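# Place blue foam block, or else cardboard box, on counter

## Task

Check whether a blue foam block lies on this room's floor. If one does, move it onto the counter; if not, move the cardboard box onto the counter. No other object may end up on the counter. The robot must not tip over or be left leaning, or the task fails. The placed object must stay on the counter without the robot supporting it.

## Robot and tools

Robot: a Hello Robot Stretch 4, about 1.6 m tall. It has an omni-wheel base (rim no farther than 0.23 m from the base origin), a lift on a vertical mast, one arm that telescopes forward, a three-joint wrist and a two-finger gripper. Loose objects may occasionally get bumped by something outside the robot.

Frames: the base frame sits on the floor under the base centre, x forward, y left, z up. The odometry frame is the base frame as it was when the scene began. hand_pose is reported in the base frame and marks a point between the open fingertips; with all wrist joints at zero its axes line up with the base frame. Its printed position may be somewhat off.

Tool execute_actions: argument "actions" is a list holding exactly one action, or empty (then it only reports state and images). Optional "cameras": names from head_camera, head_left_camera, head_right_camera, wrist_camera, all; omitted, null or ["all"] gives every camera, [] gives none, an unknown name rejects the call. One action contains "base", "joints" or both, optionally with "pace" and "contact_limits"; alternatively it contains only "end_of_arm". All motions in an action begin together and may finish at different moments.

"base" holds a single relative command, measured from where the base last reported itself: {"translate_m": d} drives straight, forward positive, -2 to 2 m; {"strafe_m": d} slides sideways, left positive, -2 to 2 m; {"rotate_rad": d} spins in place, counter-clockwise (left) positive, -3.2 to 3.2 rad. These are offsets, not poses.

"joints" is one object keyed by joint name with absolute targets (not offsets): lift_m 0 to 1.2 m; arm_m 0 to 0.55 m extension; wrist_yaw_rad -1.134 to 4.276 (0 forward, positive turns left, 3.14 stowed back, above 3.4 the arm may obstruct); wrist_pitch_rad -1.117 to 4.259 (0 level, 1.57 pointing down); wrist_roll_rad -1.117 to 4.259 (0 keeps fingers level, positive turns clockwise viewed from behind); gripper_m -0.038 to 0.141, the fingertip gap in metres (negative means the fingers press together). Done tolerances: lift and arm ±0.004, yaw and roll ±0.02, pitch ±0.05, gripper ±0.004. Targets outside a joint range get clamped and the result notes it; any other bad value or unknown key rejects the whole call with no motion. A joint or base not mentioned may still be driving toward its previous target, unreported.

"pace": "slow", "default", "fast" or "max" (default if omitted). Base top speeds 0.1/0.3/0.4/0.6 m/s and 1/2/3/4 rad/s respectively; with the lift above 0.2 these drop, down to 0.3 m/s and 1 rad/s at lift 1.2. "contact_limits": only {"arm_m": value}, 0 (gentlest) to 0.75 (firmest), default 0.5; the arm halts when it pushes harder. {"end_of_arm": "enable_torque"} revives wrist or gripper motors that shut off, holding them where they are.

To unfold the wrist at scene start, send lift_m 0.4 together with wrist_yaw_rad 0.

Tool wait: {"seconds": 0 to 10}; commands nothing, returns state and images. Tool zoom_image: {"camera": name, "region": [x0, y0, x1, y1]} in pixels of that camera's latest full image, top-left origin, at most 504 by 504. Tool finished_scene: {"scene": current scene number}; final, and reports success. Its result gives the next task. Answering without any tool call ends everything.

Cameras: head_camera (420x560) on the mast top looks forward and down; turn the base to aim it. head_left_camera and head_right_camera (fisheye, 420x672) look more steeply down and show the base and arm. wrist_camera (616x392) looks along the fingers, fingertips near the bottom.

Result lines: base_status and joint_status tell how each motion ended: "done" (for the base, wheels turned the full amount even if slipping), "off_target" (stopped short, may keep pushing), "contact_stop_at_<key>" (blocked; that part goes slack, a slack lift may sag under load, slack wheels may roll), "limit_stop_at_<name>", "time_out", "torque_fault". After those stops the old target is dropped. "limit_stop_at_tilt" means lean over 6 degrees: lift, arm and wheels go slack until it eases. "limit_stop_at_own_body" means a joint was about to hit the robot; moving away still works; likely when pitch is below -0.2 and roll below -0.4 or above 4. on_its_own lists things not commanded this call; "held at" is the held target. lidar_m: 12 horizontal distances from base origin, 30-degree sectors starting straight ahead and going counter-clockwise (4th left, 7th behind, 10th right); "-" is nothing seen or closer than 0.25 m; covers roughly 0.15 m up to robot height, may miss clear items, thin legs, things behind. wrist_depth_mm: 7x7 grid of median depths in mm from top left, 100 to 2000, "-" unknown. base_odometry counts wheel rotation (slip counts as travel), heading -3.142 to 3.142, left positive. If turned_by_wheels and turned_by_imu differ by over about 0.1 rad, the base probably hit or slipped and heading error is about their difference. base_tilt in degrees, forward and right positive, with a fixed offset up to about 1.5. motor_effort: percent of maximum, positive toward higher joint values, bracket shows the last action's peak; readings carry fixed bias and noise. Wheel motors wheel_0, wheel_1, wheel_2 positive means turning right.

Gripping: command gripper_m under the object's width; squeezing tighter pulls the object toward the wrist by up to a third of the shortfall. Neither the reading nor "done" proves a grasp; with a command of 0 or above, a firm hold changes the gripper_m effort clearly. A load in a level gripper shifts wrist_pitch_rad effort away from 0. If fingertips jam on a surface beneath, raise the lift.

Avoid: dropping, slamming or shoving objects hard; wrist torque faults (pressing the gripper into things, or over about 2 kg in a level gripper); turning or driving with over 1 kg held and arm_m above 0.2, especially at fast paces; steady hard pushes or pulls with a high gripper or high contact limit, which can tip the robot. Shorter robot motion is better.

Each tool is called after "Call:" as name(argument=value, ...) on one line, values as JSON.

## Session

Call:
execute_actions(actions=[])

Scene clock: 0.00 s.
base_odometry: x=+0.000 y=+0.000 heading=+0.000 (m, m, rad; odometry frame)
turned_by_wheels: +0.000 (rad since the last result)
turned_by_imu: +0.000 (rad since the last result)
base_tilt: forward=-0.3 right=-0.2 (deg)
lidar_m: 0.91 0.88 0.92 1.25 2.58 2.67 1.21 1.13 1.19 1.21 1.15 1.20
base_status: not commanded
joint_positions: lift_m=+0.147 arm_m=+0.002 wrist_yaw_rad=+3.226 wrist_pitch_rad=-0.012 wrist_roll_rad=+0.011 gripper_m=+0.057
joint_status: not commanded
motor_effort: lift_m=+21 arm_m=-1 wrist_yaw_rad=-1 wrist_pitch_rad=-4 wrist_roll_rad=-2 gripper_m=-4 wheel_0=+1 wheel_1=+0 wheel_2=-1 (%)
hand_pose: x=-0.1214 y=+0.0629 z=+0.3289 quat_wxyz=(-0.042, +0.006, +0.006, +0.999) (m; base frame)
wrist_depth_mm: - 136 135 - - - - / - - 133 - - - - / - 105 132 - - - - / - 117 133 - - - - / 187 1138 1281 - - - - / 212 1160 212 1430 219 1576 1576 / 212 842 904 157 891 976 976
pictures: head_camera, head_left_camera, head_right_camera, wrist_camera
Images, in order (width x height): head_camera 420x560, head_left_camera 420x672, head_right_camera 420x672, wrist_camera 616x392.

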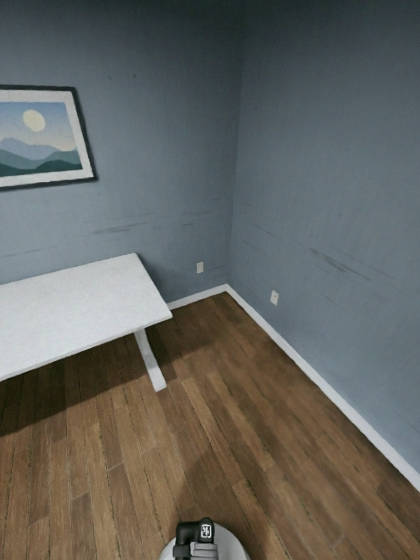

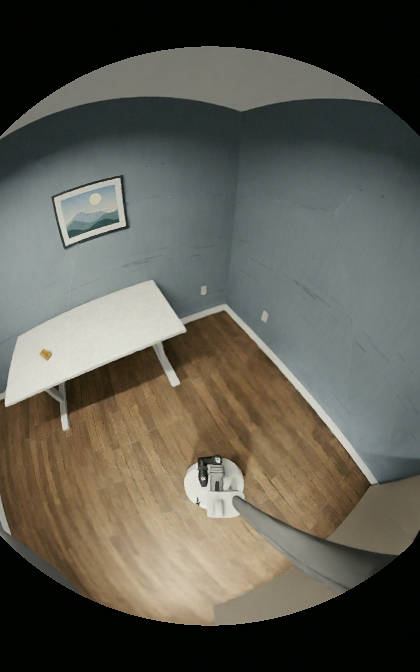

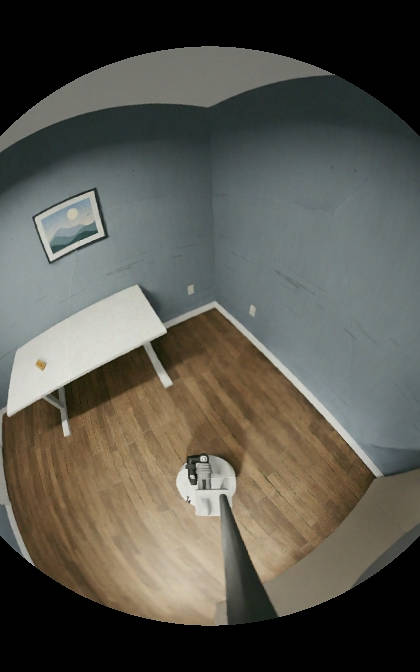

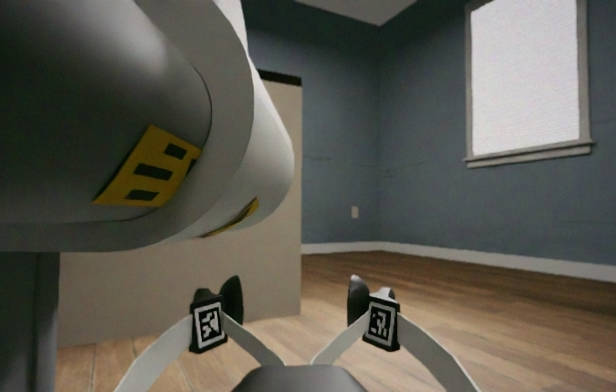

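Call:
execute_actions(actions=[{"base":{"rotate_rad":2.75},"joints":{"lift_m":0.4,"wrist_yaw_rad":0},"pace":"fast"}], cameras=["head_left_camera"])

Call:
execute_actions(actions=[{"base":{"translate_m":1.8},"pace":"max"}], cameras=[])

Call:
execute_actions(actions=[{"base":{"rotate_rad":2.4},"joints":{"wrist_pitch_rad":1.57,"gripper_m":0.13,"arm_m":0.1},"pace":"fast"}], cameras=[])

Call:
execute_actions(actions=[{"base":{"strafe_m":-0.9},"pace":"max"}])

Scene clock: 2.73 s.
base_odometry: x=+0.000 y=+0.000 heading=+2.750 (m, m, rad; odometry frame)
turned_by_wheels: +2.750 (rad since the last result)
turned_by_imu: +2.829 (rad since the last result)
base_tilt: forward=-0.3 right=-0.2 (deg)
lidar_m: 2.80 1.14 1.13 1.27 1.16 1.15 1.27 0.92 0.90 0.98 1.46 2.58
base_status: done
joint_positions: lift_m=+0.400 arm_m=+0.002 wrist_yaw_rad=+0.000 wrist_pitch_rad=-0.012 wrist_roll_rad=+0.011 gripper_m=+0.057
joint_status: all done
motor_effort: lift_m=+23(25) arm_m=-1(1) wrist_yaw_rad=-3(8) wrist_pitch_rad=-4(4) wrist_roll_rad=+0(1) gripper_m=-4(2) wheel_0=-1(11) wheel_1=+1(12) wheel_2=+1(11) (%)
hand_pose: x=+0.4619 y=-0.0873 z=+0.5816 quat_wxyz=(+1.000, +0.005, -0.006, +0.000) (m; base frame)
wrist_depth_mm: - - - - - - 1983 / - - - - - - 1983 / 960 - - - - - 1983 / 960 - - - - - 1983 / 946 - - - - - 1983 / 960 - 212 - 218 - 1983 / 946 1397 1464 157 1499 1618 1661
pictures: head_left_camera
Images, in order (width x height): head_left_camera 420x672.

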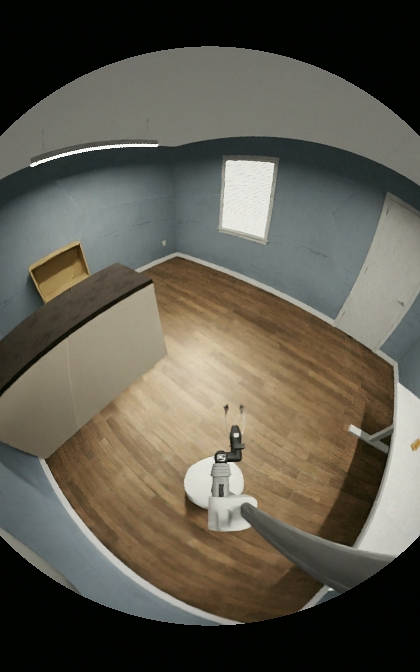

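Scene clock: 7.63 s.
base_odometry: x=-1.664 y=+0.686 heading=+2.750 (m, m, rad; odometry frame)
turned_by_wheels: +0.000 (rad since the last result)
turned_by_imu: +0.005 (rad since the last result)
base_tilt: forward=-0.3 right=-0.2 (deg)
lidar_m: 1.25 1.94 1.92 0.95 0.75 0.75 2.83 2.05 2.06 1.46 1.16 1.11
base_status: done
joint_positions: lift_m=+0.400 arm_m=+0.002 wrist_yaw_rad=+0.000 wrist_pitch_rad=-0.012 wrist_roll_rad=+0.011 gripper_m=+0.057
joint_status: not commanded
motor_effort: lift_m=+22(23) arm_m=-1(1) wrist_yaw_rad=-2(3) wrist_pitch_rad=-5(3) wrist_roll_rad=+0(2) gripper_m=-6(1) wheel_0=+1(9) wheel_1=+1(11) wheel_2=+2(14) (%)
hand_pose: x=+0.4618 y=-0.0874 z=+0.5816 quat_wxyz=(+1.000, +0.005, -0.006, +0.000) (m; base frame)
wrist_depth_mm: 1661 1863 1464 1205 1008 891 778 / 1708 1863 1464 1205 991 891 778 / 1661 1808 1430 1160 976 854 768 / 1661 1808 1397 1182 1008 878 768 / 1661 1808 1397 1160 991 878 768 / 1661 1756 213 1160 218 866 759 / 1537 1366 1336 157 960 831 759
pictures: none
No camera images: the call's "cameras" was empty. Leave "cameras" out to get every camera's image.

Scene clock: 9.70 s.
base_odometry: x=-1.664 y=+0.687 heading=-1.133 (m, m, rad; odometry frame)
turned_by_wheels: +2.400 (rad since the last result)
turned_by_imu: +2.469 (rad since the last result)
base_tilt: forward=-0.3 right=-0.2 (deg)
lidar_m: 0.75 2.66 2.14 2.01 1.75 1.22 1.10 1.17 1.59 1.94 1.84 0.79
base_status: done
joint_positions: lift_m=+0.400 arm_m=+0.099 wrist_yaw_rad=+0.000 wrist_pitch_rad=+1.570 wrist_roll_rad=+0.011 gripper_m=+0.130
joint_status: all done
motor_effort: lift_m=+22(23) arm_m=+6(7) wrist_yaw_rad=-2(0) wrist_pitch_rad=+2(7) wrist_roll_rad=-1(2) gripper_m=+0(3) wheel_0=-1(11) wheel_1=+1(8) wheel_2=+1(13) (%)
hand_pose: x=+0.2701 y=-0.0874 z=+0.2896 quat_wxyz=(+0.708, +0.004, +0.707, -0.004) (m; base frame)
wrist_depth_mm: 508 512 517 521 525 530 539 / 504 512 517 521 525 535 539 / 504 512 517 521 525 530 539 / 504 508 512 512 521 525 535 / 500 508 512 512 521 525 535 / 500 206 466 512 512 521 525 / 496 300 297 150 508 521 521
pictures: none
No camera images: the call's "cameras" was empty. Leave "cameras" out to get every camera's image.

Scene clock: 12.77 s.
base_odometry: x=-2.479 y=+0.305 heading=-1.133 (m, m, rad; odometry frame)
turned_by_wheels: +0.000 (rad since the last result)
turned_by_imu: -0.001 (rad since the last result)
base_tilt: forward=-0.4 right=-0.1 (deg)
lidar_m: 1.35 0.84 1.10 2.92 1.69 1.14 1.08 1.12 1.10 1.03 1.06 1.14
base_status: done
joint_positions: lift_m=+0.400 arm_m=+0.099 wrist_yaw_rad=+0.000 wrist_pitch_rad=+1.570 wrist_roll_rad=+0.011 gripper_m=+0.130
joint_status: not commanded
motor_effort: lift_m=+21(22) arm_m=+6(6) wrist_yaw_rad=-2(3) wrist_pitch_rad=+2(4) wrist_roll_rad=+1(0) gripper_m=+2(1) wheel_0=+0(15) wheel_1=+2(19) wheel_2=+0(5) (%)
hand_pose: x=+0.2700 y=-0.0874 z=+0.2897 quat_wxyz=(+0.707, +0.004, +0.707, -0.004) (m; base frame)
wrist_depth_mm: 508 517 517 525 535 535 535 / 508 512 521 525 525 530 539 / 504 508 512 517 525 525 539 / 504 512 512 517 521 530 530 / 500 504 512 517 525 521 530 / 500 206 466 517 521 525 530 / 500 301 296 150 517 521 530
pictures: head_camera, head_left_camera, head_right_camera, wrist_camera
Images, in order (width x height): head_camera 420x560, head_left_camera 420x672, head_right_camera 420x672, wrist_camera 616x392.

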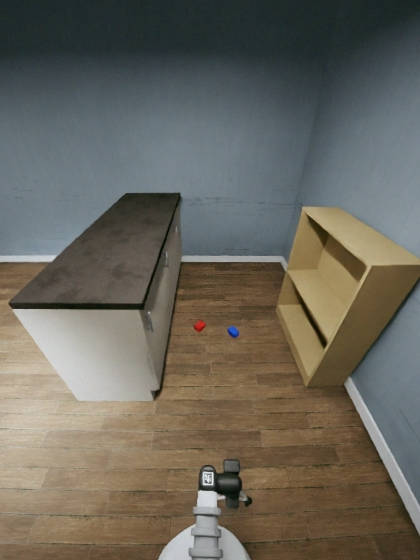

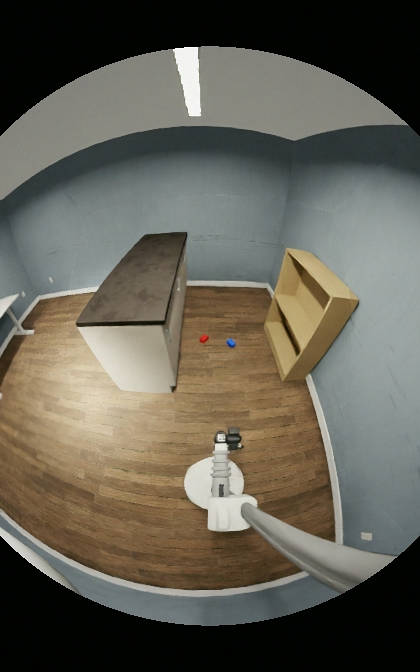

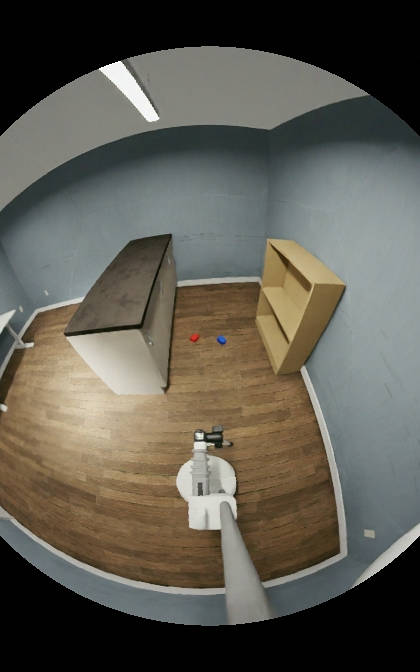

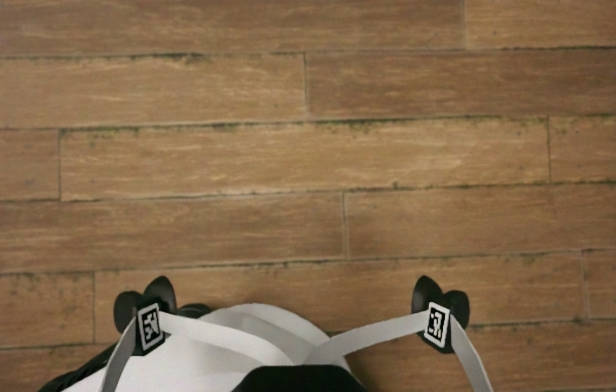

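The blue thing looks rounded.

Call:
zoom_image(camera="head_camera", region=[170,300,270,360])

Call:
execute_actions(actions=[{"base":{"translate_m":0.75},"joints":{"arm_m":0.36},"pace":"max"}])

Region (170, 300, 270, 360) of head_camera's 420x560 image, scaled by 5.040, with more detail than that image has; it fills the top 302 rows of this view, and the rest is white.

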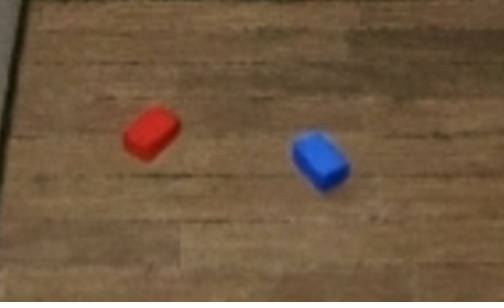

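Scene clock: 15.80 s.
base_odometry: x=-2.161 y=-0.374 heading=-1.132 (m, m, rad; odometry frame)
turned_by_wheels: +0.000 (rad since the last result)
turned_by_imu: +0.002 (rad since the last result)
base_tilt: forward=-0.3 right=-0.2 (deg)
lidar_m: 1.47 0.47 0.32 0.30 2.81 1.96 1.85 1.50 1.05 0.70 0.72 0.91
base_status: done
joint_positions: lift_m=+0.400 arm_m=+0.359 wrist_yaw_rad=+0.000 wrist_pitch_rad=+1.570 wrist_roll_rad=+0.011 gripper_m=+0.130
joint_status: all done
motor_effort: lift_m=+21(21) arm_m=+7(8) wrist_yaw_rad=-2(1) wrist_pitch_rad=+2(1) wrist_roll_rad=+0(1) gripper_m=-2(3) wheel_0=+1(10) wheel_1=+1(7) wheel_2=+2(16) (%)
hand_pose: x=+0.5299 y=-0.0874 z=+0.2897 quat_wxyz=(+0.707, +0.004, +0.707, -0.004) (m; base frame)
wrist_depth_mm: 508 512 517 521 530 535 539 / 504 508 512 525 525 535 535 / 504 504 508 517 525 525 530 / 500 508 512 517 521 530 535 / 500 504 508 512 521 521 530 / 496 204 508 512 517 521 530 / 500 500 500 150 512 521 525
pictures: head_camera, head_left_camera, head_right_camera, wrist_camera
Images, in order (width x height): head_camera 420x560, head_left_camera 420x672, head_right_camera 420x672, wrist_camera 616x392.

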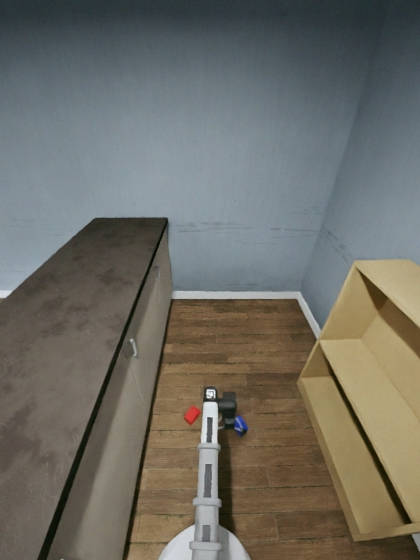

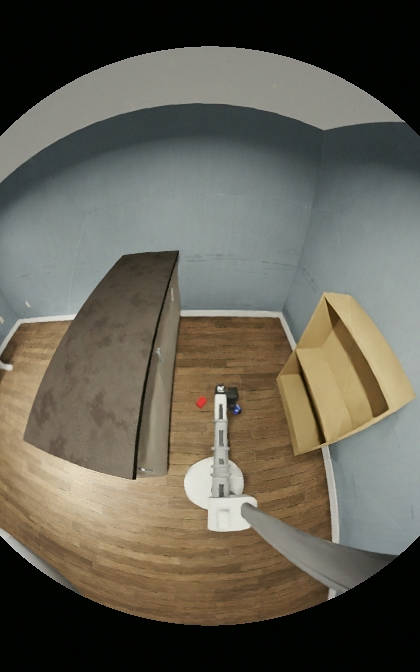

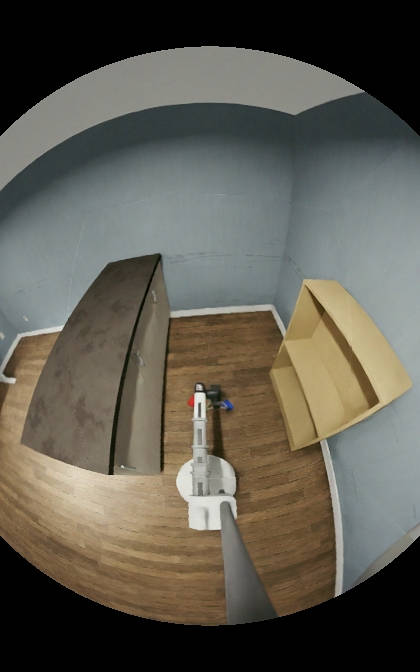

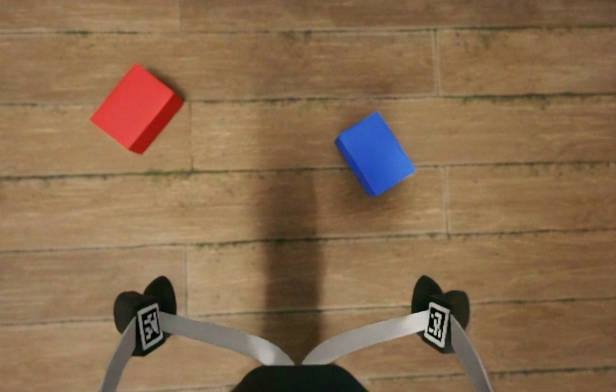

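Call:
execute_actions(actions=[{"base":{"strafe_m":-0.098},"joints":{"arm_m":0.475,"wrist_roll_rad":-0.55,"lift_m":0.2},"pace":"fast"}], cameras=["wrist_camera"])

Call:
execute_actions(actions=[{"joints":{"lift_m":0.142}}], cameras=["wrist_camera"])

Call:
execute_actions(actions=[{"joints":{"gripper_m":0.02}}], cameras=["wrist_camera"])

Call:
execute_actions(actions=[{"joints":{"lift_m":1.15},"pace":"fast"}], cameras=[])

Call:
execute_actions(actions=[{"base":{"rotate_rad":1.25}}])

Scene clock: 17.60 s.
base_odometry: x=-2.249 y=-0.416 heading=-1.132 (m, m, rad; odometry frame)
turned_by_wheels: +0.000 (rad since the last result)
turned_by_imu: +0.000 (rad since the last result)
base_tilt: forward=-0.3 right=-0.1 (deg)
lidar_m: 1.88 0.61 0.41 0.39 2.79 1.94 1.85 1.37 0.94 0.68 0.61 0.81
base_status: done
joint_positions: lift_m=+0.200 arm_m=+0.474 wrist_yaw_rad=+0.000 wrist_pitch_rad=+1.570 wrist_roll_rad=-0.550 gripper_m=+0.130
joint_status: all done
motor_effort: lift_m=+17(20) arm_m=+7(7) wrist_yaw_rad=-2(1) wrist_pitch_rad=+2(2) wrist_roll_rad=+0(3) gripper_m=+0(0) wheel_0=+0(11) wheel_1=+1(10) wheel_2=+0(1) (%)
hand_pose: x=+0.6449 y=-0.0874 z=+0.0900 quat_wxyz=(+0.681, -0.192, +0.680, +0.192) (m; base frame)
wrist_depth_mm: 291 315 315 319 322 324 325 / 307 312 315 315 320 324 324 / 309 310 314 315 317 322 322 / 306 309 312 315 317 320 320 / 306 309 310 268 315 317 320 / 303 206 309 266 312 317 319 / 303 304 306 150 312 317 319
pictures: wrist_camera
Images, in order (width x height): wrist_camera 616x392.

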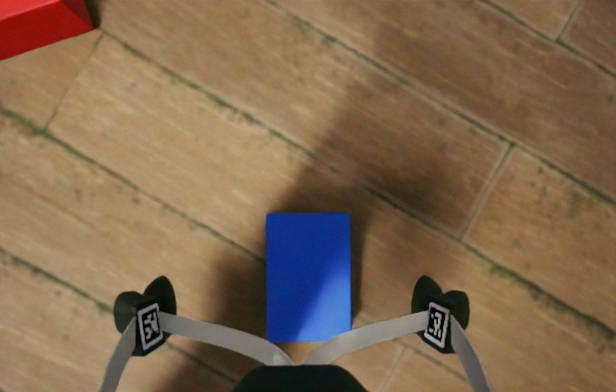

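Scene clock: 18.77 s.
base_odometry: x=-2.249 y=-0.416 heading=-1.132 (m, m, rad; odometry frame)
turned_by_wheels: +0.000 (rad since the last result)
turned_by_imu: +0.000 (rad since the last result)
base_tilt: forward=-0.2 right=-0.2 (deg)
lidar_m: 1.88 0.60 0.43 0.41 2.80 1.95 1.85 1.37 0.95 0.64 0.60 0.82
base_status: not commanded
joint_positions: lift_m=+0.142 arm_m=+0.474 wrist_yaw_rad=+0.000 wrist_pitch_rad=+1.570 wrist_roll_rad=-0.550 gripper_m=+0.130
joint_status: all done
motor_effort: lift_m=+17(19) arm_m=+7(7) wrist_yaw_rad=-2(2) wrist_pitch_rad=+2(3) wrist_roll_rad=-2(3) gripper_m=+3(2) wheel_0=+0(0) wheel_1=+0(0) wheel_2=+0(0) (%)
hand_pose: x=+0.6449 y=-0.0874 z=+0.0320 quat_wxyz=(+0.681, -0.192, +0.680, +0.192) (m; base frame)
wrist_depth_mm: 254 256 258 259 263 264 265 / 254 254 255 258 262 263 264 / 251 254 255 257 259 260 263 / 250 251 255 255 258 259 262 / 249 251 253 209 257 259 259 / 247 205 252 208 213 257 258 / 246 248 249 150 254 256 258
pictures: wrist_camera
Images, in order (width x height): wrist_camera 616x392.

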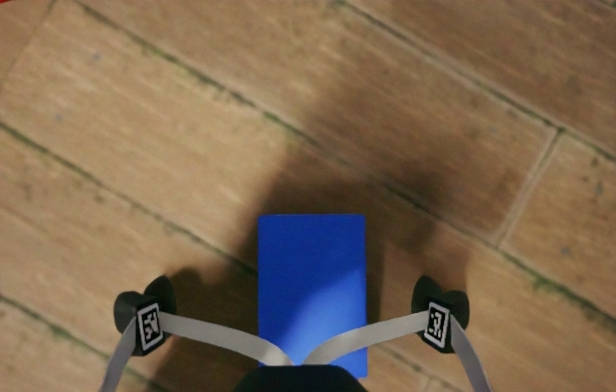

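Scene clock: 20.77 s.
base_odometry: x=-2.249 y=-0.416 heading=-1.132 (m, m, rad; odometry frame)
turned_by_wheels: +0.000 (rad since the last result)
turned_by_imu: +0.000 (rad since the last result)
base_tilt: forward=-0.3 right=-0.2 (deg)
lidar_m: 1.87 0.58 0.41 0.38 2.82 1.92 1.86 1.38 0.96 0.65 0.62 0.82
base_status: not commanded
joint_positions: lift_m=+0.142 arm_m=+0.474 wrist_yaw_rad=+0.000 wrist_pitch_rad=+1.570 wrist_roll_rad=-0.550 gripper_m=+0.020
joint_status: all done
motor_effort: lift_m=+17(17) arm_m=+7(7) wrist_yaw_rad=-2(2) wrist_pitch_rad=+1(2) wrist_roll_rad=-1(2) gripper_m=-17(23) wheel_0=+0(0) wheel_1=+1(0) wheel_2=+0(0) (%)
hand_pose: x=+0.6449 y=-0.0874 z=+0.0320 quat_wxyz=(+0.681, -0.192, +0.680, +0.192) (m; base frame)
wrist_depth_mm: 253 255 257 259 260 264 264 / 253 254 256 258 260 263 263 / 252 254 255 256 259 262 263 / 250 252 254 255 258 259 262 / 249 250 252 198 256 257 260 / 249 250 196 197 202 257 259 / 247 159 249 196 254 255 258
pictures: wrist_camera
Images, in order (width x height): wrist_camera 616x392.

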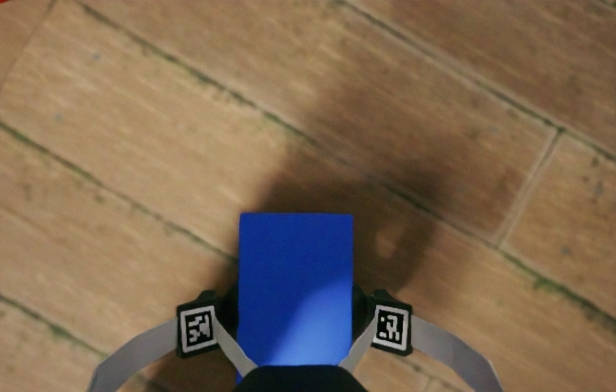

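Scene clock: 24.37 s.
base_odometry: x=-2.249 y=-0.416 heading=-1.132 (m, m, rad; odometry frame)
turned_by_wheels: +0.000 (rad since the last result)
turned_by_imu: +0.000 (rad since the last result)
base_tilt: forward=-0.3 right=-0.2 (deg)
lidar_m: 1.87 0.61 0.42 0.39 2.78 1.94 1.86 1.38 0.95 0.68 0.62 0.81
base_status: not commanded
joint_positions: lift_m=+1.150 arm_m=+0.474 wrist_yaw_rad=+0.000 wrist_pitch_rad=+1.570 wrist_roll_rad=-0.550 gripper_m=+0.020
joint_status: all done
motor_effort: lift_m=+24(28) arm_m=+7(7) wrist_yaw_rad=-1(2) wrist_pitch_rad=+1(2) wrist_roll_rad=+1(0) gripper_m=-16(23) wheel_0=+0(0) wheel_1=+1(0) wheel_2=+0(0) (%)
hand_pose: x=+0.6449 y=-0.0874 z=+1.0394 quat_wxyz=(+0.681, -0.192, +0.680, +0.192) (m; base frame)
wrist_depth_mm: 640 854 1281 1308 1308 1336 1336 / 715 960 1281 1308 1308 1308 1308 / 788 1255 1281 1281 1281 1308 1308 / 891 1255 1255 1281 1281 1308 1336 / 1008 1255 1255 199 1255 1205 759 / 1255 1255 196 197 202 1182 768 / 1229 160 1025 196 1182 759 750
pictures: none
No camera images: the call's "cameras" was empty. Leave "cameras" out to get every camera's image.

Scene clock: 26.73 s.
base_odometry: x=-2.249 y=-0.416 heading=+0.117 (m, m, rad; odometry frame)
turned_by_wheels: +1.249 (rad since the last result)
turned_by_imu: +1.285 (rad since the last result)
base_tilt: forward=-0.3 right=-0.2 (deg)
lidar_m: 0.39 0.57 2.31 1.86 1.85 1.11 0.91 0.62 0.68 1.02 1.00 0.49
base_status: done
joint_positions: lift_m=+1.150 arm_m=+0.474 wrist_yaw_rad=+0.000 wrist_pitch_rad=+1.570 wrist_roll_rad=-0.550 gripper_m=+0.020
joint_status: not commanded
motor_effort: lift_m=+24(24) arm_m=+7(7) wrist_yaw_rad=-2(2) wrist_pitch_rad=+1(2) wrist_roll_rad=-2(3) gripper_m=-26(21) wheel_0=-4(8) wheel_1=-2(6) wheel_2=-3(8) (%)
hand_pose: x=+0.6450 y=-0.0874 z=+1.0394 quat_wxyz=(+0.681, -0.192, +0.680, +0.192) (m; base frame)
wrist_depth_mm: 1281 353 355 359 362 364 366 / 1255 353 353 359 362 362 366 / 349 351 351 357 357 362 364 / 347 347 349 353 355 357 362 / 343 347 349 198 355 357 359 / 342 345 196 197 202 355 357 / 340 160 345 196 349 353 355
pictures: head_camera, head_left_camera, head_right_camera, wrist_camera
Images, in order (width x height): head_camera 420x560, head_left_camera 420x672, head_right_camera 420x672, wrist_camera 616x392.

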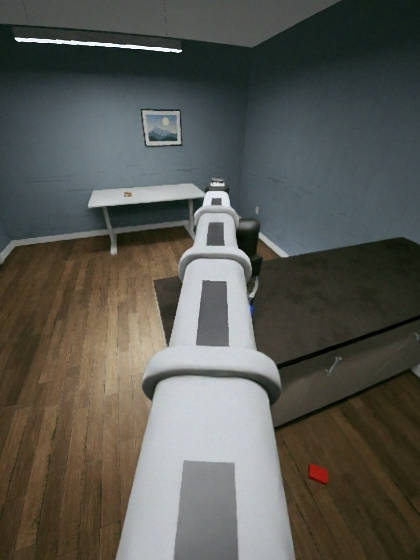

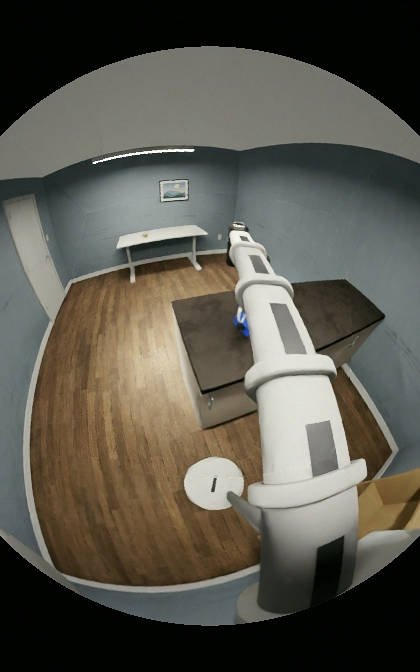

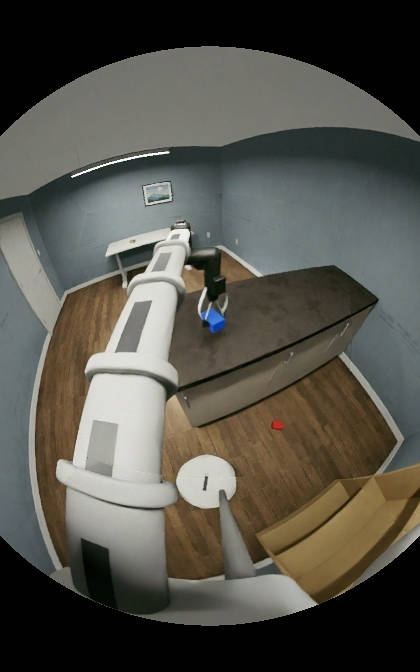

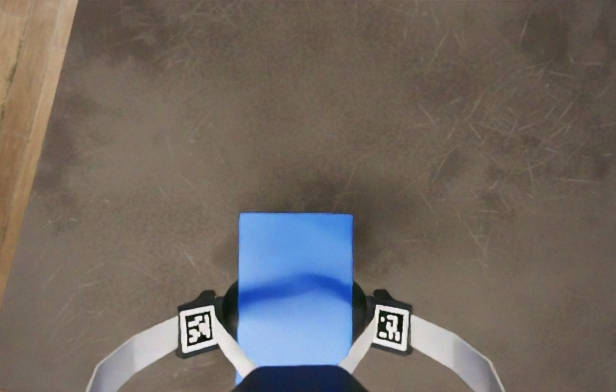

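Call:
execute_actions(actions=[{"joints":{"arm_m":0.52,"lift_m":1.054}}], cameras=[])

Call:
execute_actions(actions=[{"joints":{"gripper_m":0.11}}], cameras=[])

Call:
execute_actions(actions=[{"joints":{"lift_m":1.15},"pace":"fast"}], cameras=[])

Call:
finished_scene(scene=2)

Scene clock: 28.33 s.
base_odometry: x=-2.249 y=-0.416 heading=+0.117 (m, m, rad; odometry frame)
turned_by_wheels: +0.000 (rad since the last result)
turned_by_imu: +0.000 (rad since the last result)
base_tilt: forward=-0.3 right=-0.1 (deg)
lidar_m: 0.39 0.54 2.31 1.84 1.84 1.11 0.91 0.61 0.68 1.03 1.00 0.52
base_status: not commanded
joint_positions: lift_m=+1.054 arm_m=+0.519 wrist_yaw_rad=+0.000 wrist_pitch_rad=+1.570 wrist_roll_rad=-0.550 gripper_m=+0.020
joint_status: all done
motor_effort: lift_m=+18(22) arm_m=+7(8) wrist_yaw_rad=-2(2) wrist_pitch_rad=+2(2) wrist_roll_rad=-2(3) gripper_m=-19(22) wheel_0=-4(4) wheel_1=-2(2) wheel_2=-3(3) (%)
hand_pose: x=+0.6898 y=-0.0874 z=+0.9440 quat_wxyz=(+0.681, -0.192, +0.680, +0.192) (m; base frame)
wrist_depth_mm: 255 258 258 262 263 265 266 / 254 256 258 259 262 264 266 / 253 255 257 259 262 263 265 / 253 254 256 257 259 262 263 / 251 253 255 198 258 259 262 / 249 251 196 198 202 258 262 / 249 160 251 196 255 257 260
pictures: none
No camera images: the call's "cameras" was empty. Leave "cameras" out to get every camera's image.

Scene clock: 30.07 s.
base_odometry: x=-2.249 y=-0.416 heading=+0.117 (m, m, rad; odometry frame)
turned_by_wheels: +0.000 (rad since the last result)
turned_by_imu: +0.000 (rad since the last result)
base_tilt: forward=-0.3 right=-0.2 (deg)
lidar_m: 0.40 0.53 2.31 1.84 1.85 1.13 0.91 0.63 0.67 1.02 1.00 0.51
base_status: not commanded
joint_positions: lift_m=+1.054 arm_m=+0.519 wrist_yaw_rad=+0.000 wrist_pitch_rad=+1.570 wrist_roll_rad=-0.550 gripper_m=+0.110
joint_status: all done
motor_effort: lift_m=+17(17) arm_m=+7(7) wrist_yaw_rad=-2(1) wrist_pitch_rad=+2(2) wrist_roll_rad=-1(1) gripper_m=+1(23) wheel_0=-4(4) wheel_1=-2(2) wheel_2=-3(3) (%)
hand_pose: x=+0.6898 y=-0.0874 z=+0.9440 quat_wxyz=(+0.681, -0.192, +0.680, +0.192) (m; base frame)
wrist_depth_mm: 255 256 259 260 263 265 268 / 254 256 258 262 263 264 266 / 253 256 257 259 260 264 264 / 252 255 255 258 260 262 263 / 251 252 254 212 258 260 262 / 249 251 210 211 215 258 259 / 248 250 252 149 256 257 260
pictures: none
No camera images: the call's "cameras" was empty. Leave "cameras" out to get every camera's image.

Scene clock: 31.23 s.
base_odometry: x=-2.249 y=-0.416 heading=+0.117 (m, m, rad; odometry frame)
turned_by_wheels: +0.000 (rad since the last result)
turned_by_imu: +0.000 (rad since the last result)
base_tilt: forward=-0.3 right=-0.2 (deg)
lidar_m: 0.40 0.54 2.28 1.85 1.87 1.11 0.90 0.60 0.66 1.03 1.01 0.51
base_status: not commanded
joint_positions: lift_m=+1.150 arm_m=+0.519 wrist_yaw_rad=+0.000 wrist_pitch_rad=+1.570 wrist_roll_rad=-0.550 gripper_m=+0.110
joint_status: all done
motor_effort: lift_m=+24(25) arm_m=+7(7) wrist_yaw_rad=-1(1) wrist_pitch_rad=+2(2) wrist_roll_rad=-2(2) gripper_m=+0(5) wheel_0=-4(4) wheel_1=-2(2) wheel_2=-3(3) (%)
hand_pose: x=+0.6898 y=-0.0874 z=+1.0394 quat_wxyz=(+0.681, -0.192, +0.680, +0.192) (m; base frame)
wrist_depth_mm: 1281 353 355 359 362 364 368 / 349 351 355 357 362 364 366 / 349 349 353 353 357 359 362 / 347 347 351 353 357 359 362 / 345 347 349 307 353 357 359 / 342 345 347 306 215 355 355 / 342 343 347 149 351 353 355
pictures: none
No camera images: the call's "cameras" was empty. Leave "cameras" out to get every camera's image.

The scene is finished: the task was done.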